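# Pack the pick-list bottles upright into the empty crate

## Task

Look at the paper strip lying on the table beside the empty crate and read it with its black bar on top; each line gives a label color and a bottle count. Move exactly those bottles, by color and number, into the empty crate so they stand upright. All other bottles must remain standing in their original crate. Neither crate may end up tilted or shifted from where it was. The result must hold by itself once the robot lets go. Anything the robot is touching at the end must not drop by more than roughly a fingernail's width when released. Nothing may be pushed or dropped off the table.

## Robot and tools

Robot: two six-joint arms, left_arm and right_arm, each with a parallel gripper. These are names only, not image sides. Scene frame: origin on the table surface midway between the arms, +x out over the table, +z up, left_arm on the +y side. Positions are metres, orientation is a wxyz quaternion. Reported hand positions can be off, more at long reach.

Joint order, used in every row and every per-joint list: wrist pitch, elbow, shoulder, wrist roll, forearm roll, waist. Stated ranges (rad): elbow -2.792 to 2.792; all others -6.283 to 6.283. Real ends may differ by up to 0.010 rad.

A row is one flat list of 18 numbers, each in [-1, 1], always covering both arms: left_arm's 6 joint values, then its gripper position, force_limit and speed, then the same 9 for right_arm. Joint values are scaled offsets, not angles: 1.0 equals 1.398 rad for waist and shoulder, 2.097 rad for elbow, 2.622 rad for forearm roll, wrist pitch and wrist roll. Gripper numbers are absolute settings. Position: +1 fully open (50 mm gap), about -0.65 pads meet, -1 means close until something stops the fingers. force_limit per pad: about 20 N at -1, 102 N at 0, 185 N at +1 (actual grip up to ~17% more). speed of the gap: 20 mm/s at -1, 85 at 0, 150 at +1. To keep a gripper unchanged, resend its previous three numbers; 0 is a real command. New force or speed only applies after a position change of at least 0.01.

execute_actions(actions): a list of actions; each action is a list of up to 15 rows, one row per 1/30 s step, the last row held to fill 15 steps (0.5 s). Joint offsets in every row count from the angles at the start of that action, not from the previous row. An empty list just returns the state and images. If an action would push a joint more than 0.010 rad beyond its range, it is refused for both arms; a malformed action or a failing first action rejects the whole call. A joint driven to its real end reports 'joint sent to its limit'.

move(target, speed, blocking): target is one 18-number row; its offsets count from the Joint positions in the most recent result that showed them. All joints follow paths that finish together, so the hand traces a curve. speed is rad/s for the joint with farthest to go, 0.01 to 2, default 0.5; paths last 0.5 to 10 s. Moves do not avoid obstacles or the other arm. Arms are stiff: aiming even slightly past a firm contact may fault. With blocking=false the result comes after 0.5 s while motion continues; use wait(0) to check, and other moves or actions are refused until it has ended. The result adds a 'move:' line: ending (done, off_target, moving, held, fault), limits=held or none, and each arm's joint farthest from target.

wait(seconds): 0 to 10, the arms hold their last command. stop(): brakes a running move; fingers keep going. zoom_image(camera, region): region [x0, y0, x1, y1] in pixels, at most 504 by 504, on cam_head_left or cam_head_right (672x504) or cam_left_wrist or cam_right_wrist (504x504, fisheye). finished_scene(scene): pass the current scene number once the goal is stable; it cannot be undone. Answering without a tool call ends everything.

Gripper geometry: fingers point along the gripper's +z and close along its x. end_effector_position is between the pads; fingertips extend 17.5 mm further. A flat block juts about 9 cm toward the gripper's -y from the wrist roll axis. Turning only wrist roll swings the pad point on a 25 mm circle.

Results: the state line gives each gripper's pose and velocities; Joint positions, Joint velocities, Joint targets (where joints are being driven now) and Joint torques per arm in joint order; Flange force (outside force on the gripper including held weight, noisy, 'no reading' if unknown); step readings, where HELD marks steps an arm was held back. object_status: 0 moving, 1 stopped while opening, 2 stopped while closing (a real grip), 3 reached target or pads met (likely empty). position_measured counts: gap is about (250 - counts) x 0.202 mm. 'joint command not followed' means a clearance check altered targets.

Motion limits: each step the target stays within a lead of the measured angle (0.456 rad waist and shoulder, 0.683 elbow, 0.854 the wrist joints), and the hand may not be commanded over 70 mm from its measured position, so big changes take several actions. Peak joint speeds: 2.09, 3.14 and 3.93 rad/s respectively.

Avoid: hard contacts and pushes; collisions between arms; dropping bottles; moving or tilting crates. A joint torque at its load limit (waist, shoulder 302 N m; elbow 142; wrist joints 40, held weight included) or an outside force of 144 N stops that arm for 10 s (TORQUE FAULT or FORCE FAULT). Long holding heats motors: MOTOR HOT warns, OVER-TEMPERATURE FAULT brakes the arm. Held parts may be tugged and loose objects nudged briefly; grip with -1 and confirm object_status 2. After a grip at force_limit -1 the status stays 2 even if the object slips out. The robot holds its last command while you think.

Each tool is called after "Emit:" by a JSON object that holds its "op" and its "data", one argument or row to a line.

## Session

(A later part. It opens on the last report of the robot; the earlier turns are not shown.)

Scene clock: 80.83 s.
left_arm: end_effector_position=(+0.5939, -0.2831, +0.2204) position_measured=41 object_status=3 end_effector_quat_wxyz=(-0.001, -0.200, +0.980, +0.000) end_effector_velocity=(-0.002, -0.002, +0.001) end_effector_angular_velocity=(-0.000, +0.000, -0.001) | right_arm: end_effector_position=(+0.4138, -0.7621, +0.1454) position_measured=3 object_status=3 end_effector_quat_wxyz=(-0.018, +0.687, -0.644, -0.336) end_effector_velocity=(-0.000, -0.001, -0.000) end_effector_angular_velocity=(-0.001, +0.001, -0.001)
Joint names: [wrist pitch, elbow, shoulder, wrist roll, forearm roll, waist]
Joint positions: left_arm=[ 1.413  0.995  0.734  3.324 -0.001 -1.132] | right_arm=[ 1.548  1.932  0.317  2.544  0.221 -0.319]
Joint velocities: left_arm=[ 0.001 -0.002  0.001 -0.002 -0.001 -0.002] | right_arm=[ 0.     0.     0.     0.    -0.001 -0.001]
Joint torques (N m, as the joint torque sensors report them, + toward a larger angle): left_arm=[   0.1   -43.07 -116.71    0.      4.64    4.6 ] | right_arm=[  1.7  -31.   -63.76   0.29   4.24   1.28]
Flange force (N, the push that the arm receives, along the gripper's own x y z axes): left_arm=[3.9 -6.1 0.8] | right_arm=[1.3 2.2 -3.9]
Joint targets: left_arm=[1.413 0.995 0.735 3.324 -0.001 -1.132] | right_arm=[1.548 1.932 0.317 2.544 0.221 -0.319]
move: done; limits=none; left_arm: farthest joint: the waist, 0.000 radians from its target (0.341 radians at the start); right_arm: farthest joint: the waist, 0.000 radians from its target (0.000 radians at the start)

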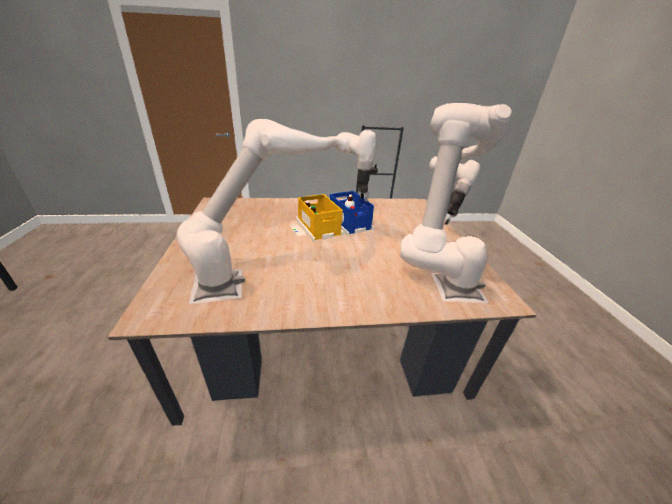

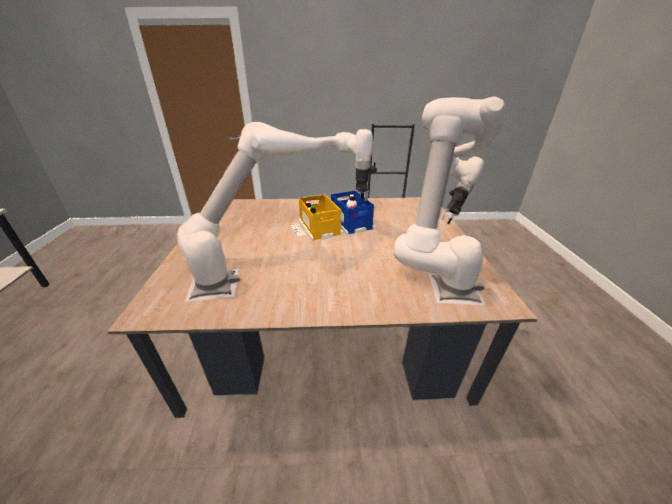

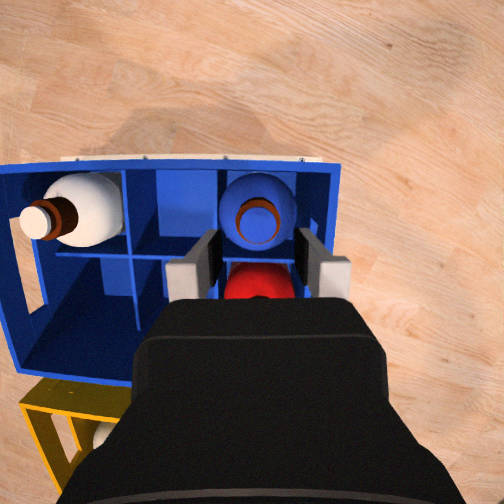

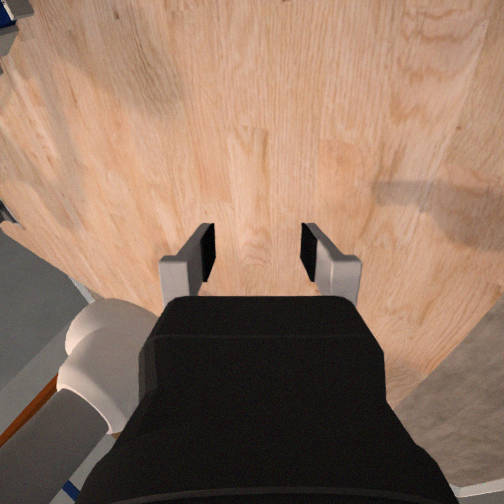

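Emit:
{"op": "move", "data": {
  "target": [-0.0407,0.0378,0.0197,0,0,0,0.75,-0.3,0,0,0,0,0,0,0,1,0,0],
  "speed": 0.1
}}

Emit:
{"op": "move", "data": {
  "target": [0,0,0,0,0,0,-1,-0.3,0,0,0,0,0,0,0,1,0,0]
}}

Emit:
{"op": "move", "data": {
  "target": [0.0718,-0.0711,-0.028,0,0,0,-1,-0.3,0,0,0,0,0,0,0,1,0,0],
  "speed": 0.2
}}

Emit:
{"op": "move", "data": {
  "target": [0.0616,-0.0774,0.0005,0,0,0,-1,-0.3,0,0,0,0,0,0,0,1,0,0],
  "speed": 0.25
}}

Emit:
{"op": "move", "data": {
  "target": [-0.0762,0.2598,-0.2467,0.0705,0,0.1323,-1,-0.3,0,0,0,0,0,0,0,1,0,0],
  "speed": 0.4
}}

Emit:
{"op": "move", "data": {
  "target": [-0.0578,0.059,0.02,0,0,0,-1,-0.3,0,0,0,0,0,0,0,1,0,0],
  "speed": 0.15
}}

Scene clock: 91.83 s.
left_arm: end_effector_position=(+0.5939, -0.2830, +0.1505) position_measured=41 object_status=3 end_effector_quat_wxyz=(-0.001, -0.200, +0.980, +0.000) end_effector_velocity=(+0.002, +0.001, -0.002) end_effector_angular_velocity=(+0.001, +0.001, +0.002) | right_arm: end_effector_position=(+0.4138, -0.7621, +0.1454) position_measured=3 object_status=3 end_effector_quat_wxyz=(-0.018, +0.687, -0.644, -0.336) end_effector_velocity=(+0.000, -0.000, +0.000) end_effector_angular_velocity=(-0.001, +0.000, -0.001)
Joint names: [wrist pitch, elbow, shoulder, wrist roll, forearm roll, waist]
Joint positions: left_arm=[ 1.306  1.074  0.762  3.324 -0.001 -1.132] | right_arm=[ 1.548  1.932  0.317  2.544  0.221 -0.319]
Joint velocities: left_arm=[-0.001  0.     0.002 -0.     0.     0.002] | right_arm=[-0.    -0.    -0.     0.001 -0.    -0.   ]
Joint torques (N m, as the joint torque sensors report them, + toward a larger angle): left_arm=[   0.13  -42.92 -117.66    0.21    4.27    2.24] | right_arm=[  1.86 -30.59 -62.92   0.33   3.84   1.37]
Flange force (N, the push that the arm receives, along the gripper's own x y z axes): left_arm=[1.8 -2.3 1.9] | right_arm=[-0.2 2.9 -4.5]
Joint targets: left_arm=[1.306 1.074 0.762 3.324 -0.001 -1.132] | right_arm=[1.548 1.932 0.317 2.544 0.221 -0.319]
move: done; limits=none; left_arm: farthest joint: the waist, 0.000 radians from its target (0.000 radians at the start); right_arm: farthest joint: the waist, 0.000 radians from its target (0.000 radians at the start)

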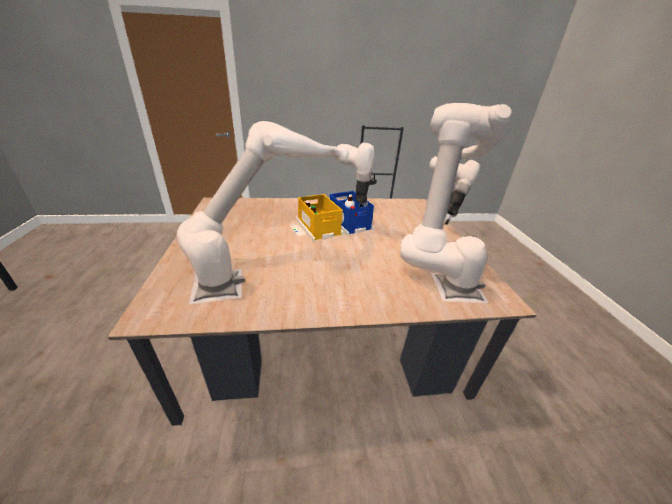

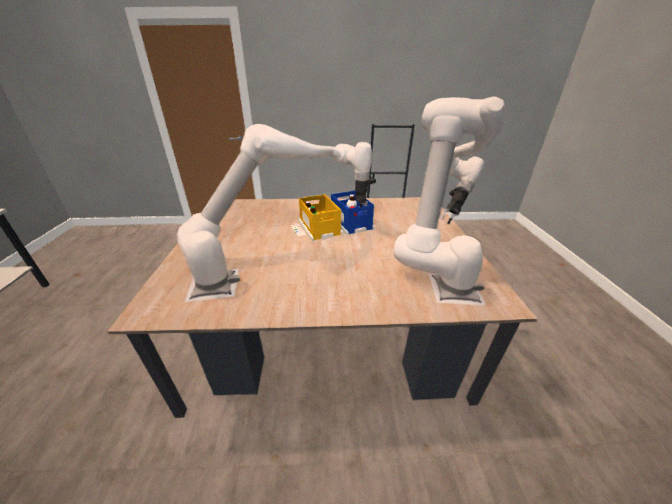

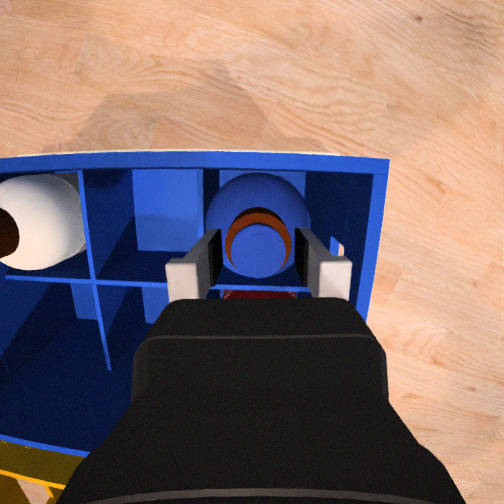

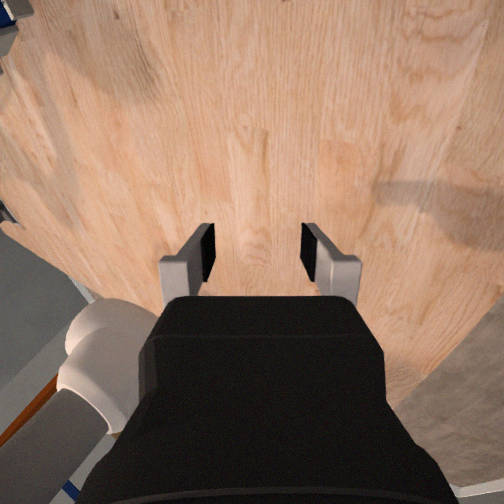

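Scene clock: 92.33 s.
left_arm: end_effector_position=(+0.5939, -0.2830, +0.1505) position_measured=89 object_status=2 end_effector_quat_wxyz=(-0.001, -0.200, +0.980, +0.000) end_effector_velocity=(-0.000, -0.000, -0.000) end_effector_angular_velocity=(+0.000, -0.001, -0.000) | right_arm: end_effector_position=(+0.4138, -0.7621, +0.1454) position_measured=3 object_status=3 end_effector_quat_wxyz=(-0.018, +0.687, -0.644, -0.336) end_effector_velocity=(+0.000, -0.000, -0.000) end_effector_angular_velocity=(-0.001, -0.000, +0.000)
Joint names: [wrist pitch, elbow, shoulder, wrist roll, forearm roll, waist]
Joint positions: left_arm=[ 1.306  1.074  0.762  3.324 -0.001 -1.132] | right_arm=[ 1.548  1.932  0.317  2.544  0.221 -0.319]
Joint velocities: left_arm=[-0.001  0.    -0.    -0.001  0.001 -0.001] | right_arm=[-0.    -0.001  0.     0.001 -0.     0.001]
Joint torques (N m, as the joint torque sensors report them, + toward a larger angle): left_arm=[   0.24  -42.32 -116.69    0.2     4.48    1.62] | right_arm=[  1.89 -30.89 -61.82   0.21   4.03   3.11]
Flange force (N, the push that the arm receives, along the gripper's own x y z axes): left_arm=[1.1 -2.5 1.7] | right_arm=[1.4 6.4 -4.4]
Joint targets: left_arm=[1.306 1.074 0.762 3.324 -0.001 -1.132] | right_arm=[1.548 1.932 0.317 2.544 0.221 -0.319]
move: done; limits=none; left_arm: farthest joint: the waist, 0.000 radians from its target (0.000 radians at the start); right_arm: farthest joint: the waist, 0.000 radians from its target (0.000 radians at the start)

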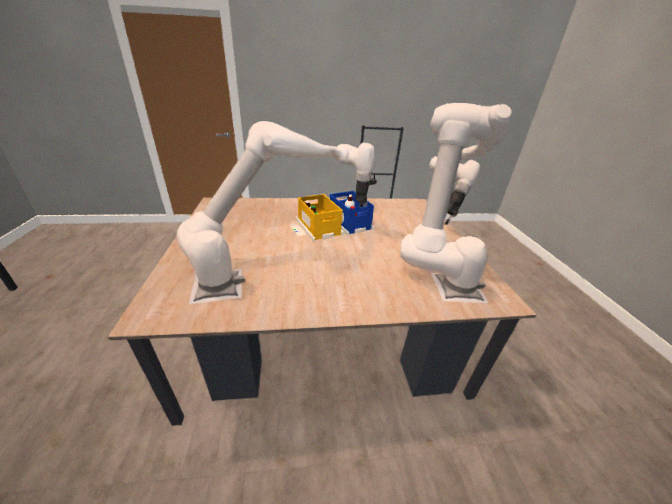

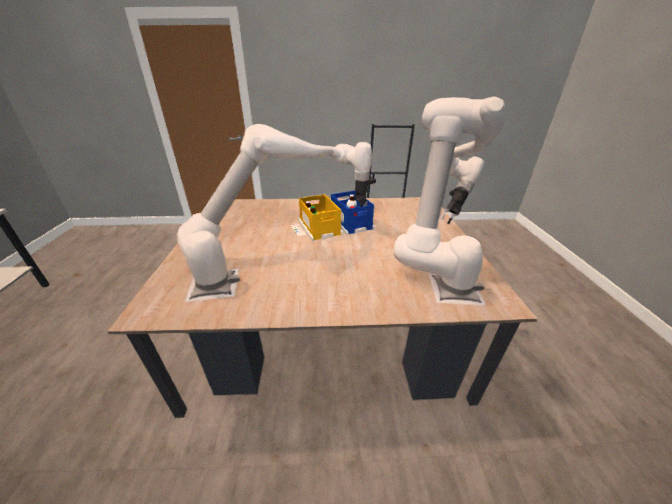

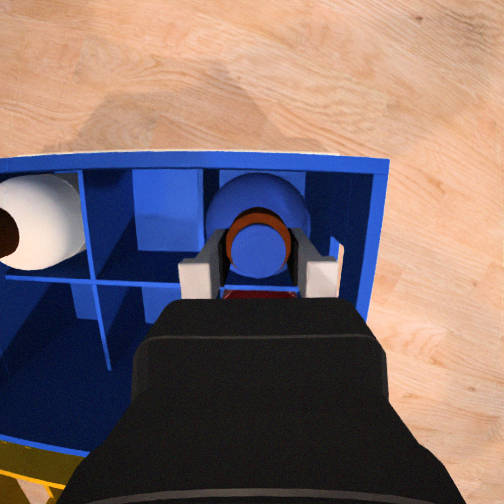

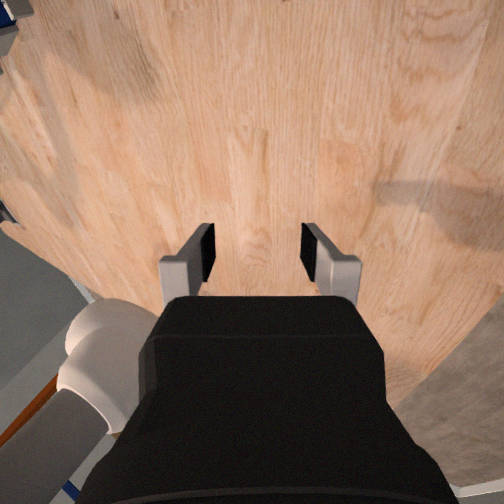

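Scene clock: 93.67 s.
left_arm: end_effector_position=(+0.5939, -0.2830, +0.2704) position_measured=89 object_status=2 end_effector_quat_wxyz=(-0.001, -0.200, +0.980, +0.000) end_effector_velocity=(+0.000, -0.000, +0.001) end_effector_angular_velocity=(+0.000, -0.001, +0.000) | right_arm: end_effector_position=(+0.4138, -0.7621, +0.1454) position_measured=3 object_status=3 end_effector_quat_wxyz=(-0.018, +0.687, -0.644, -0.336) end_effector_velocity=(-0.001, +0.000, -0.000) end_effector_angular_velocity=(+0.001, +0.001, -0.001)
Joint names: [wrist pitch, elbow, shoulder, wrist roll, forearm roll, waist]
Joint positions: left_arm=[ 1.495  0.925  0.723  3.324 -0.001 -1.132] | right_arm=[ 1.548  1.932  0.317  2.544  0.221 -0.319]
Joint velocities: left_arm=[ 0.001 -0.002 -0.    -0.     0.001 -0.   ] | right_arm=[ 0.     0.001  0.     0.     0.001 -0.   ]
Joint torques (N m, as the joint torque sensors report them, + toward a larger angle): left_arm=[  -0.16  -47.   -121.31    0.16    4.51    1.14] | right_arm=[  1.6  -30.25 -62.47   0.54   4.03   0.93]
Flange force (N, the push that the arm receives, along the gripper's own x y z axes): left_arm=[0.7 -4.6 6.6] | right_arm=[-0.4 3.1 -5.1]
Joint targets: left_arm=[1.495 0.925 0.723 3.324 -0.001 -1.132] | right_arm=[1.548 1.932 0.317 2.544 0.221 -0.319]
move: done; limits=none; left_arm: farthest joint: the waist, 0.000 radians from its target (0.000 radians at the start); right_arm: farthest joint: the waist, 0.000 radians from its target (0.000 radians at the start)

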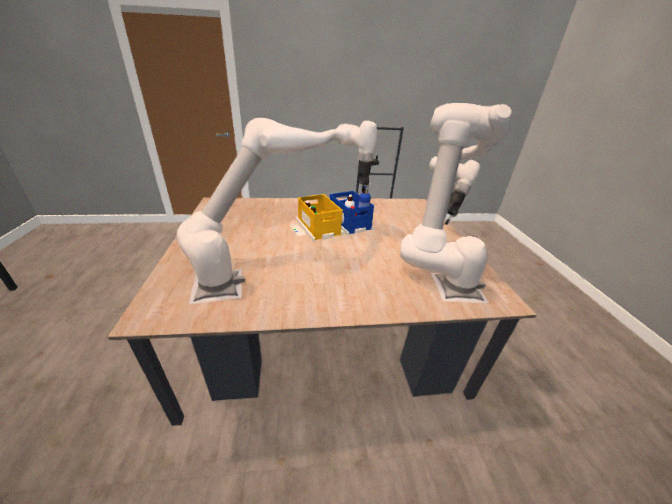

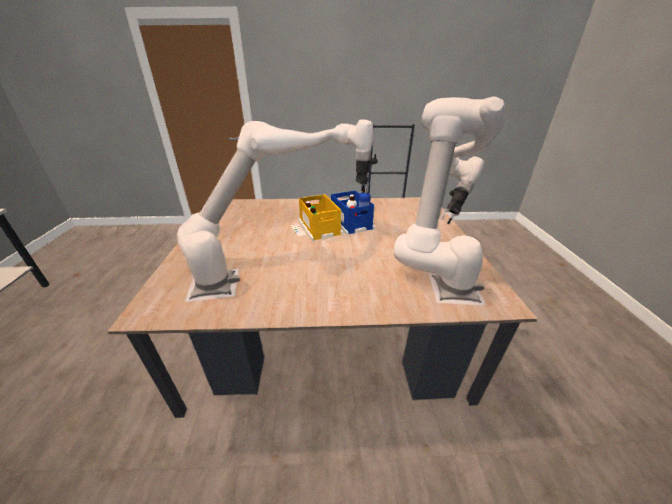

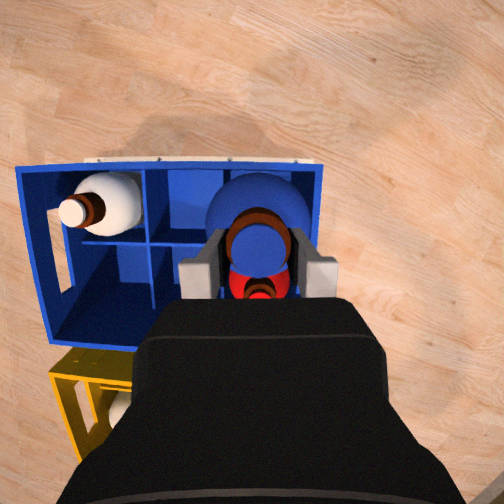

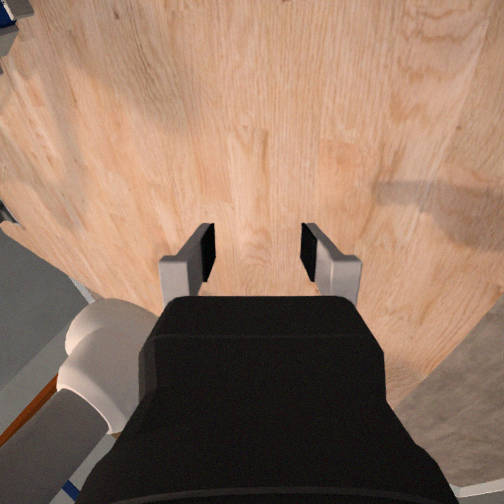

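Scene clock: 94.70 s.
left_arm: end_effector_position=(+0.5939, -0.2831, +0.3603) position_measured=89 object_status=2 end_effector_quat_wxyz=(-0.001, -0.200, +0.980, +0.000) end_effector_velocity=(+0.000, -0.001, +0.000) end_effector_angular_velocity=(-0.001, -0.001, -0.001) | right_arm: end_effector_position=(+0.4138, -0.7621, +0.1454) position_measured=3 object_status=3 end_effector_quat_wxyz=(-0.018, +0.687, -0.644, -0.336) end_effector_velocity=(-0.000, +0.001, +0.001) end_effector_angular_velocity=(+0.001, -0.001, -0.001)
Joint names: [wrist pitch, elbow, shoulder, wrist roll, forearm roll, waist]
Joint positions: left_arm=[ 1.656  0.763  0.724  3.324 -0.001 -1.132] | right_arm=[ 1.548  1.932  0.317  2.544  0.221 -0.319]
Joint velocities: left_arm=[ 0.    -0.002  0.001  0.     0.    -0.   ] | right_arm=[ 0.     0.001 -0.001  0.     0.002  0.001]
Joint torques (N m, as the joint torque sensors report them, + toward a larger angle): left_arm=[  -0.08  -46.55 -121.35    0.01    4.58    2.11] | right_arm=[  1.41 -29.92 -63.88   0.63   4.5   -0.08]
Flange force (N, the push that the arm receives, along the gripper's own x y z axes): left_arm=[1.2 -6.9 4.8] | right_arm=[-0.9 0.7 -5.8]
Joint targets: left_arm=[1.656 0.763 0.724 3.324 -0.001 -1.132] | right_arm=[1.548 1.932 0.317 2.544 0.221 -0.319]
move: done; limits=none; left_arm: farthest joint: the waist, 0.000 radians from its target (0.000 radians at the start); right_arm: farthest joint: the waist, 0.000 radians from its target (0.000 radians at the start)

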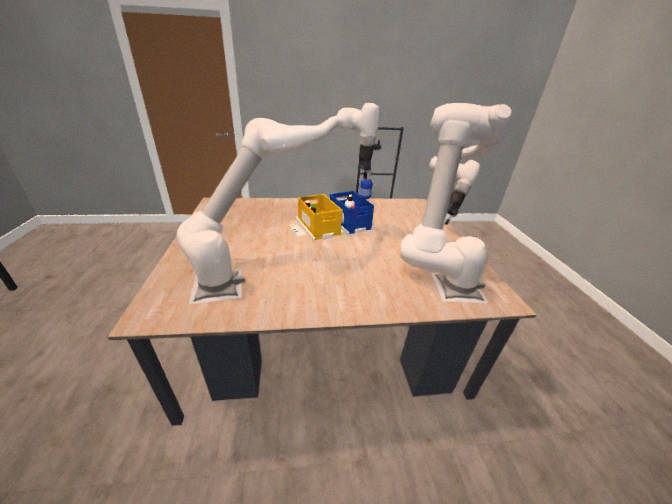

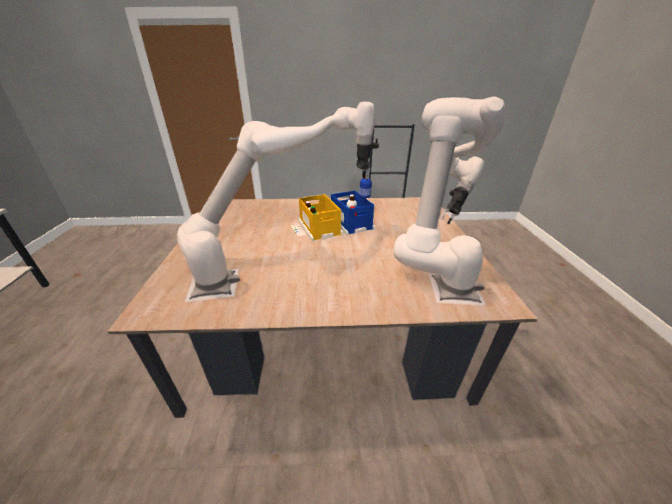

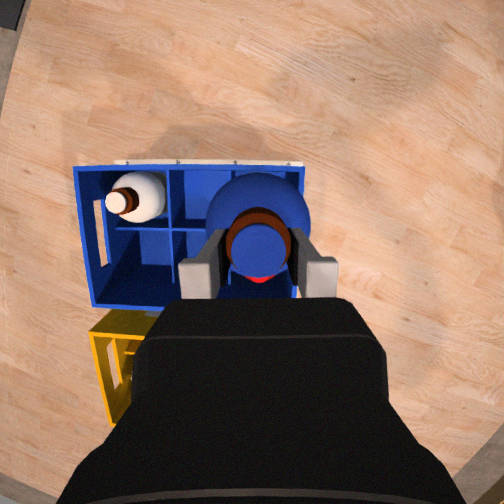

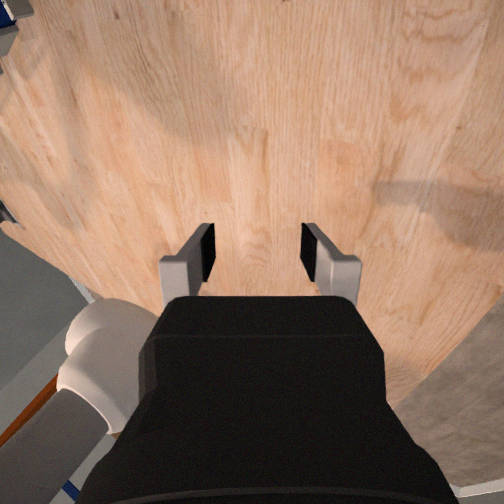

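Scene clock: 96.53 s.
left_arm: end_effector_position=(+0.6016, -0.0348, +0.3601) position_measured=89 object_status=2 end_effector_quat_wxyz=(-0.001, -0.200, +0.980, +0.000) end_effector_velocity=(+0.000, +0.000, +0.002) end_effector_angular_velocity=(-0.003, -0.003, +0.001) | right_arm: end_effector_position=(+0.4138, -0.7621, +0.1454) position_measured=3 object_status=3 end_effector_quat_wxyz=(-0.018, +0.687, -0.644, -0.336) end_effector_velocity=(+0.000, +0.001, +0.001) end_effector_angular_velocity=(-0.000, -0.000, -0.000)
Joint names: [wrist pitch, elbow, shoulder, wrist roll, forearm roll, waist]
Joint positions: left_arm=[ 1.456  1.308  0.379  3.509 -0.001 -0.947] | right_arm=[ 1.548  1.932  0.317  2.544  0.221 -0.319]
Joint velocities: left_arm=[-0.002  0.    -0.002 -0.     0.     0.001] | right_arm=[ 0.    -0.    -0.001  0.002  0.001  0.002]
Joint torques (N m, as the joint torque sensors report them, + toward a larger angle): left_arm=[ -0.15 -46.14 -88.18   0.18   4.34   0.98] | right_arm=[  1.82 -31.31 -63.31   0.25   3.95   3.33]
Flange force (N, the push that the arm receives, along the gripper's own x y z axes): left_arm=[0.3 -3.2 4.8] | right_arm=[1.7 5.3 -4.1]
Joint targets: left_arm=[1.456 1.308 0.379 3.509 -0.001 -0.947] | right_arm=[1.548 1.932 0.317 2.544 0.221 -0.319]
move: done; limits=none; left_arm: farthest joint: the waist, 0.000 radians from its target (0.185 radians at the start); right_arm: farthest joint: the waist, 0.000 radians from its target (0.000 radians at the start)

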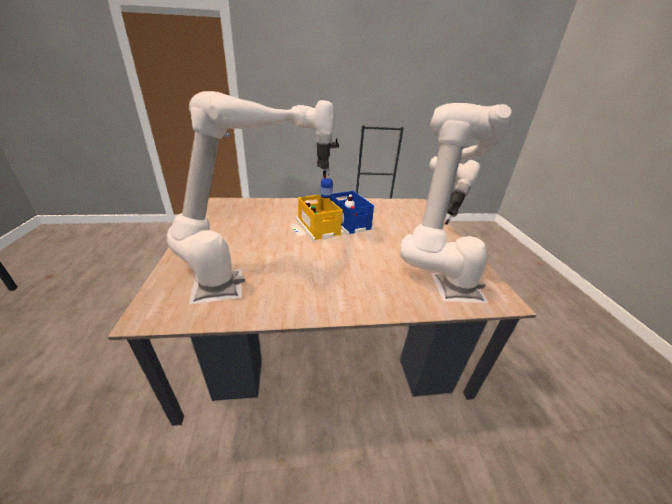

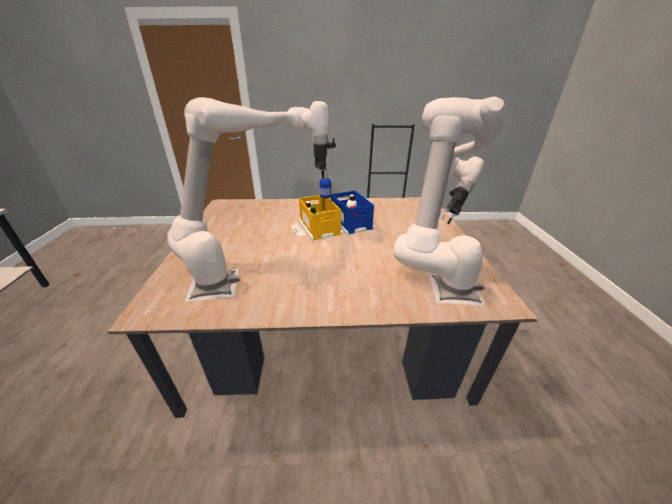

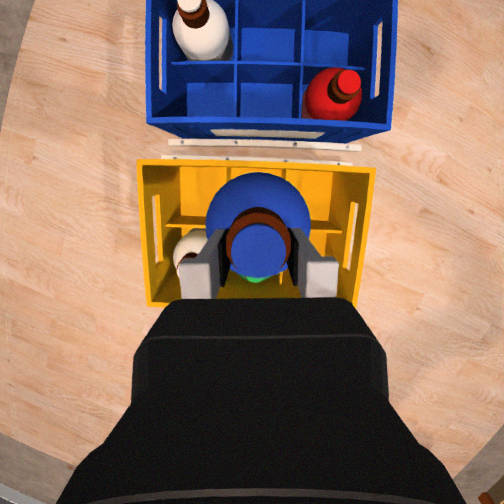

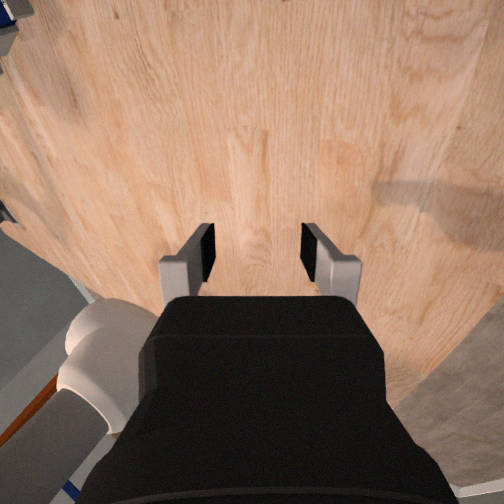

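Scene clock: 97.93 s.
left_arm: end_effector_position=(+0.6015, -0.0346, +0.2703) position_measured=89 object_status=2 end_effector_quat_wxyz=(-0.001, -0.200, +0.980, +0.000) end_effector_velocity=(-0.000, +0.000, -0.001) end_effector_angular_velocity=(+0.001, +0.000, -0.000) | right_arm: end_effector_position=(+0.4138, -0.7621, +0.1454) position_measured=3 object_status=3 end_effector_quat_wxyz=(-0.018, +0.687, -0.644, -0.336) end_effector_velocity=(-0.000, +0.001, -0.000) end_effector_angular_velocity=(+0.001, +0.001, +0.001)
Joint names: [wrist pitch, elbow, shoulder, wrist roll, forearm roll, waist]
Joint positions: left_arm=[ 1.305  1.431  0.407  3.509 -0.001 -0.947] | right_arm=[ 1.548  1.932  0.317  2.544  0.221 -0.319]
Joint velocities: left_arm=[-0.     0.001  0.001  0.     0.    -0.   ] | right_arm=[ 0.     0.001  0.    -0.     0.     0.001]
Joint torques (N m, as the joint torque sensors report them, + toward a larger angle): left_arm=[ -0.06 -46.16 -88.08   0.21   4.32   0.2 ] | right_arm=[  1.95 -31.63 -63.75   0.38   3.95   0.29]
Flange force (N, the push that the arm receives, along the gripper's own x y z axes): left_arm=[1.5 1.9 6.7] | right_arm=[-0.7 2.6 -2.0]
Joint targets: left_arm=[1.305 1.431 0.407 3.509 -0.001 -0.947] | right_arm=[1.548 1.932 0.317 2.544 0.221 -0.319]
move: done; limits=none; left_arm: farthest joint: the waist, 0.000 radians from its target (0.000 radians at the start); right_arm: farthest joint: the waist, 0.000 radians from its target (0.000 radians at the start)

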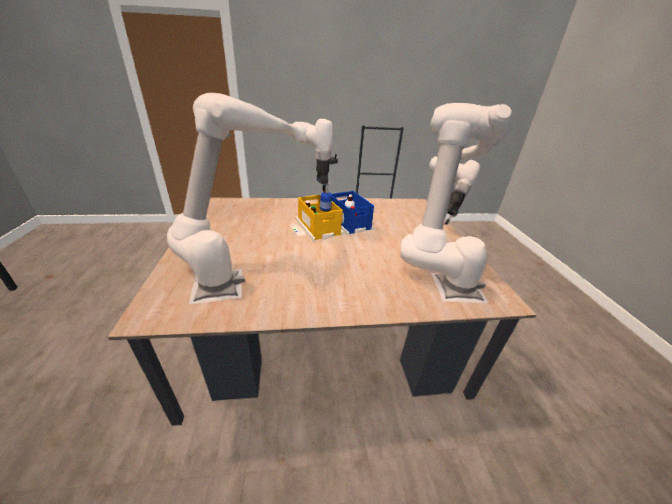

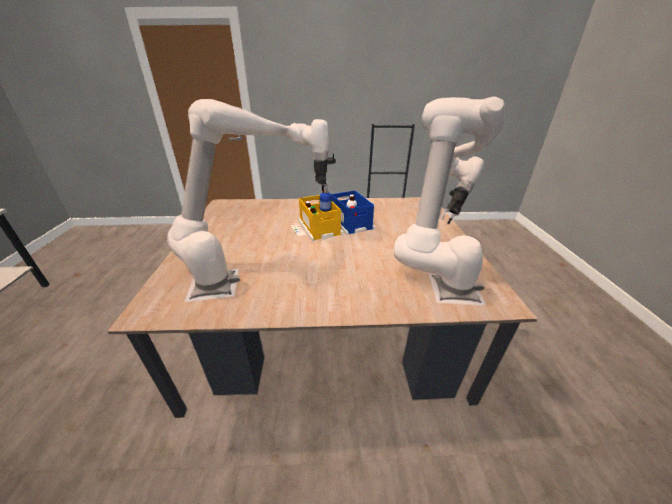

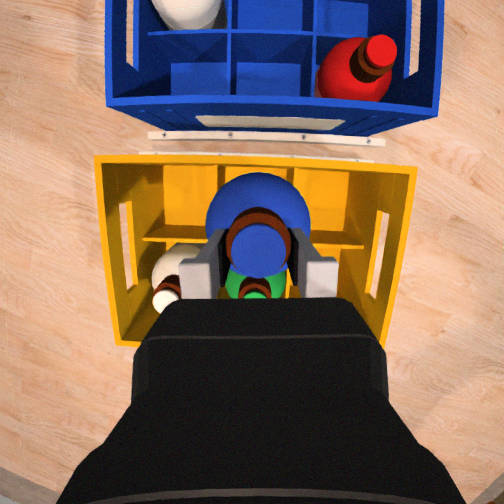

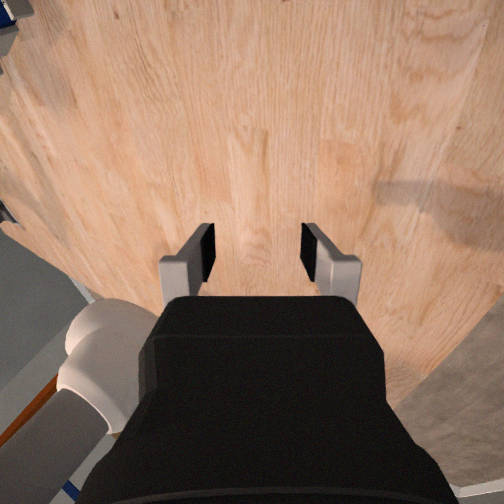

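Emit:
{"op": "move", "data": {
  "target": [-0.0735,0.0594,0.0488,0,0,0,-1,-0.3,0,0,0,0,0,0,0,1,0,0],
  "speed": 0.12
}}

Emit:
{"op": "move", "data": {
  "target": [0,0,0,0,0,0,0.75,-0.3,0,0,0,0,0,0,0,1,0,0]
}}

Emit:
{"op": "move", "data": {
  "target": [0.0735,-0.0594,-0.0488,0,0,0,0.75,-0.3,0,0,0,0,0,0,0,1,0,0],
  "speed": 0.4
}}

Scene clock: 102.47 s.
left_arm: end_effector_position=(+0.6015, -0.0346, +0.1518) position_measured=89 object_status=2 end_effector_quat_wxyz=(-0.001, -0.200, +0.980, +0.000) end_effector_velocity=(-0.001, +0.001, -0.001) end_effector_angular_velocity=(+0.002, +0.001, -0.002) | right_arm: end_effector_position=(+0.4138, -0.7621, +0.1454) position_measured=3 object_status=3 end_effector_quat_wxyz=(-0.018, +0.687, -0.644, -0.336) end_effector_velocity=(-0.000, +0.001, -0.000) end_effector_angular_velocity=(+0.001, -0.000, +0.002)
Joint names: [wrist pitch, elbow, shoulder, wrist roll, forearm roll, waist]
Joint positions: left_arm=[ 1.112  1.556  0.475  3.509 -0.001 -0.947] | right_arm=[ 1.548  1.932  0.317  2.544  0.221 -0.319]
Joint velocities: left_arm=[ 0.001  0.002  0.     0.002  0.001 -0.   ] | right_arm=[-0.     0.001 -0.001 -0.001  0.001  0.001]
Joint torques (N m, as the joint torque sensors report them, + toward a larger angle): left_arm=[ -0.39 -42.04 -94.28   0.     3.72   0.54] | right_arm=[  1.65 -30.05 -62.1   -0.02   3.87   1.07]
Flange force (N, the push that the arm receives, along the gripper's own x y z axes): left_arm=[-0.9 -3.1 6.6] | right_arm=[-1.8 3.2 -5.6]
Joint targets: left_arm=[1.112 1.556 0.475 3.509 -0.001 -0.947] | right_arm=[1.548 1.932 0.317 2.544 0.221 -0.319]
move: done; limits=none; left_arm: farthest joint: the waist, 0.000 radians from its target (0.000 radians at the start); right_arm: farthest joint: the waist, 0.000 radians from its target (0.000 radians at the start)

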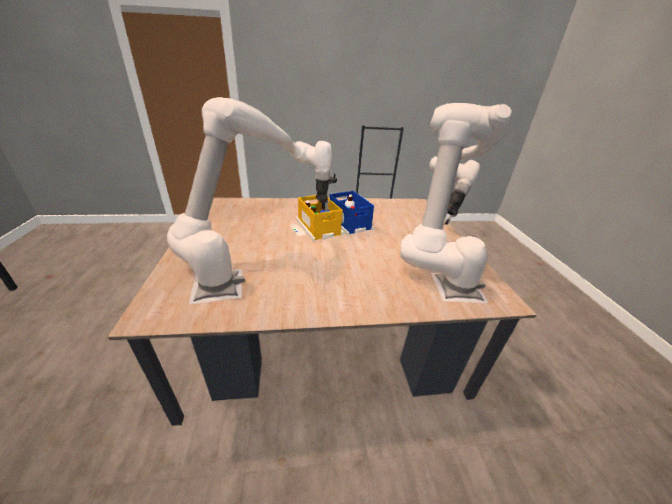

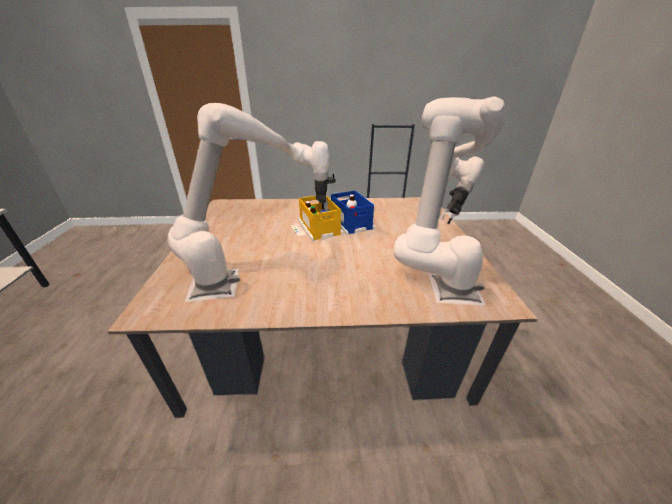

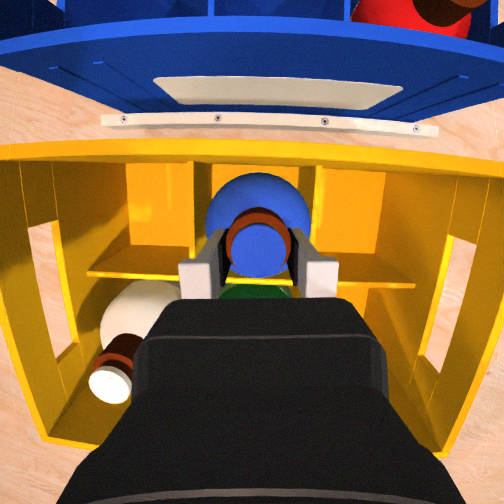

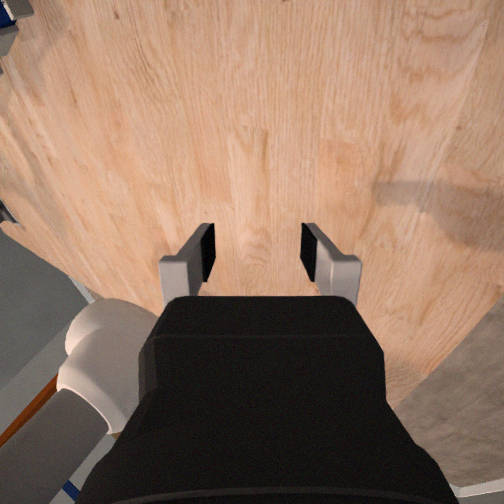

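Scene clock: 102.97 s.
left_arm: end_effector_position=(+0.6015, -0.0346, +0.1518) position_measured=41 object_status=3 end_effector_quat_wxyz=(-0.001, -0.200, +0.980, +0.000) end_effector_velocity=(-0.000, -0.001, +0.001) end_effector_angular_velocity=(-0.002, -0.001, -0.000) | right_arm: end_effector_position=(+0.4138, -0.7621, +0.1454) position_measured=3 object_status=3 end_effector_quat_wxyz=(-0.018, +0.687, -0.644, -0.336) end_effector_velocity=(-0.000, +0.001, -0.000) end_effector_angular_velocity=(+0.001, -0.000, +0.001)
Joint names: [wrist pitch, elbow, shoulder, wrist roll, forearm roll, waist]
Joint positions: left_arm=[ 1.112  1.556  0.475  3.509 -0.001 -0.947] | right_arm=[ 1.548  1.932  0.317  2.544  0.221 -0.319]
Joint velocities: left_arm=[ 0.    -0.    -0.001 -0.    -0.001 -0.001] | right_arm=[-0.     0.001 -0.    -0.001  0.001  0.001]
Joint torques (N m, as the joint torque sensors report them, + toward a larger angle): left_arm=[  0.05 -39.12 -88.62   0.05   3.9    2.78] | right_arm=[  1.65 -30.95 -62.91   0.65   4.35  -0.38]
Flange force (N, the push that the arm receives, along the gripper's own x y z axes): left_arm=[2.9 -2.7 0.2] | right_arm=[-2.2 2.8 -3.7]
Joint targets: left_arm=[1.112 1.556 0.475 3.509 -0.001 -0.947] | right_arm=[1.548 1.932 0.317 2.544 0.221 -0.319]
move: done; limits=none; left_arm: farthest joint: the waist, 0.000 radians from its target (0.000 radians at the start); right_arm: farthest joint: the waist, 0.000 radians from its target (0.000 radians at the start)

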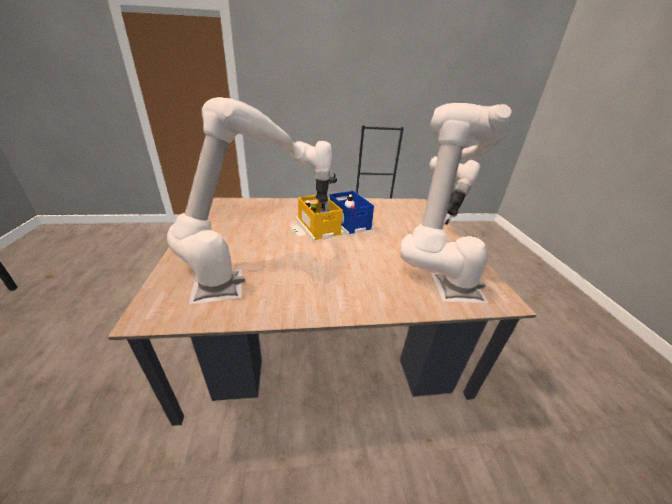

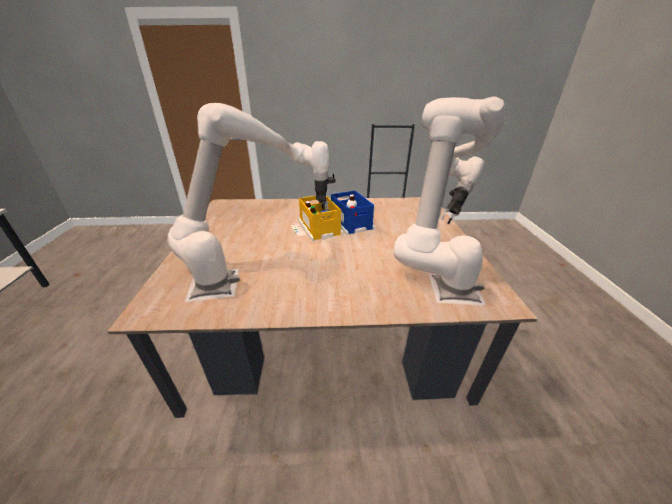

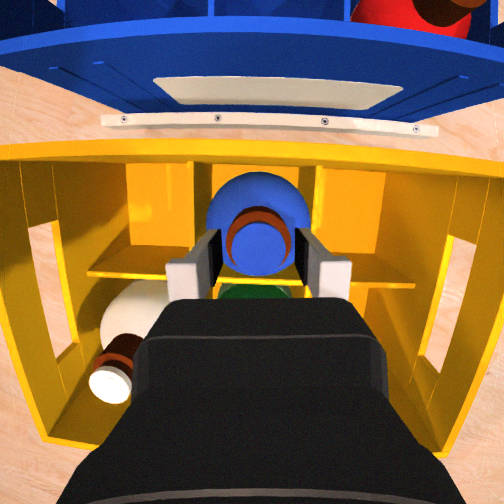

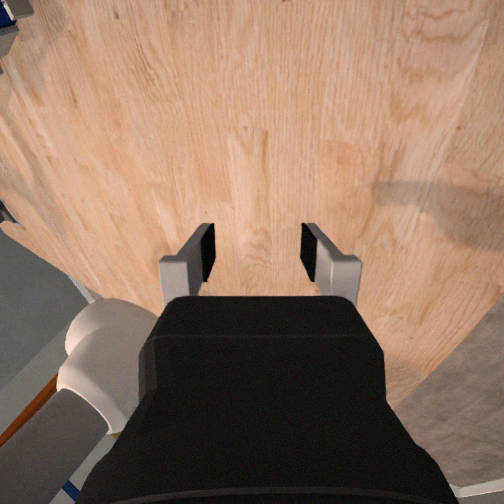

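Scene clock: 103.90 s.
left_arm: end_effector_position=(+0.6015, -0.0347, +0.2703) position_measured=41 object_status=3 end_effector_quat_wxyz=(-0.001, -0.200, +0.980, +0.000) end_effector_velocity=(+0.001, +0.000, -0.001) end_effector_angular_velocity=(+0.001, +0.001, +0.002) | right_arm: end_effector_position=(+0.4138, -0.7621, +0.1454) position_measured=3 object_status=3 end_effector_quat_wxyz=(-0.018, +0.687, -0.644, -0.336) end_effector_velocity=(+0.001, -0.000, +0.000) end_effector_angular_velocity=(-0.000, -0.001, -0.001)
Joint names: [wrist pitch, elbow, shoulder, wrist roll, forearm roll, waist]
Joint positions: left_arm=[ 1.305  1.431  0.407  3.509 -0.001 -0.947] | right_arm=[ 1.548  1.932  0.317  2.544  0.221 -0.319]
Joint velocities: left_arm=[-0.    -0.     0.002 -0.001 -0.     0.001] | right_arm=[ 0.    -0.002  0.001  0.     0.001 -0.   ]
Joint torques (N m, as the joint torque sensors report them, + toward a larger angle): left_arm=[  0.2  -41.76 -84.2    0.18   4.14   1.61] | right_arm=[  1.48 -30.05 -65.95   0.35   3.92   0.19]
Flange force (N, the push that the arm receives, along the gripper's own x y z axes): left_arm=[1.3 -2.2 0.5] | right_arm=[2.0 -3.2 -5.7]
Joint targets: left_arm=[1.305 1.431 0.407 3.509 -0.001 -0.947] | right_arm=[1.548 1.932 0.317 2.544 0.221 -0.319]
move: done; limits=none; left_arm: farthest joint: the waist, 0.000 radians from its target (0.000 radians at the start); right_arm: farthest joint: the waist, 0.000 radians from its target (0.000 radians at the start)

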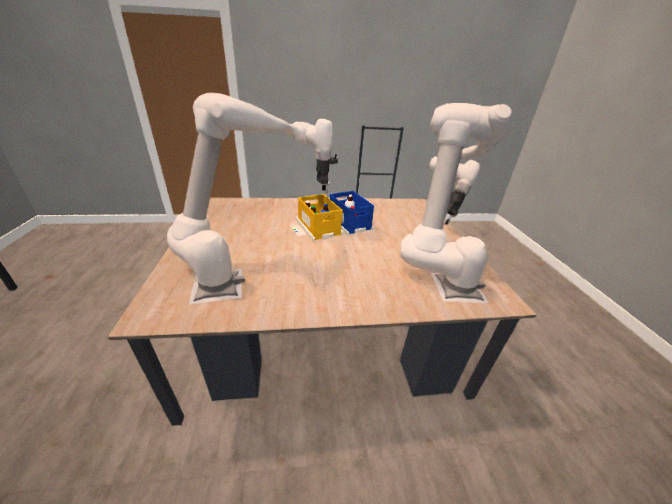

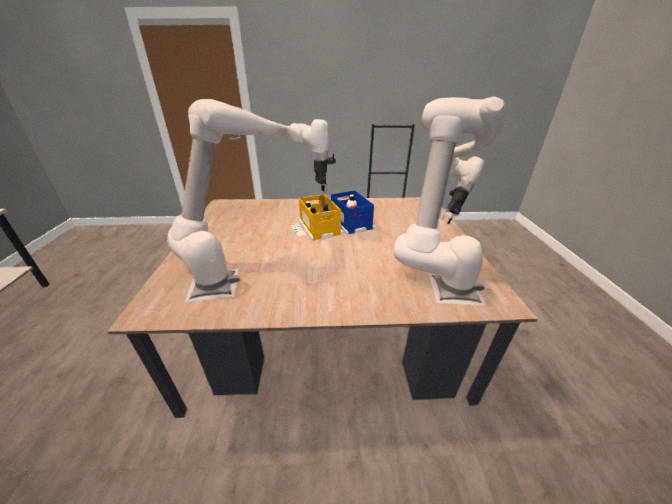

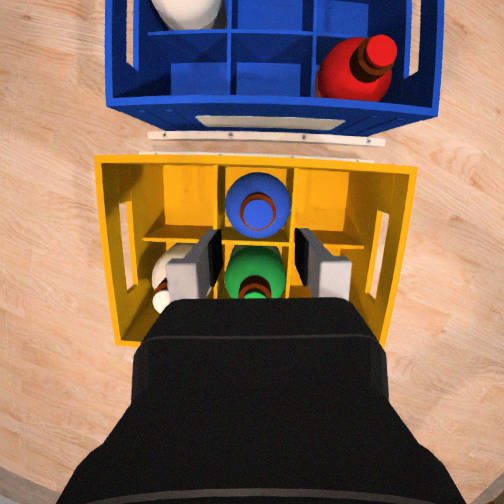

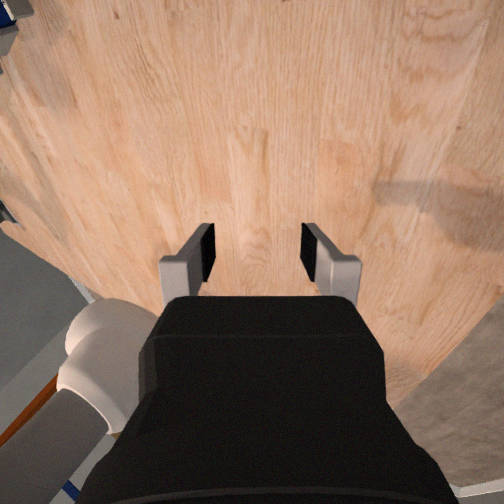

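Emit:
{"op": "finished_scene", "data": {
  "scene": 2
}}

The scene is finished: the task was done.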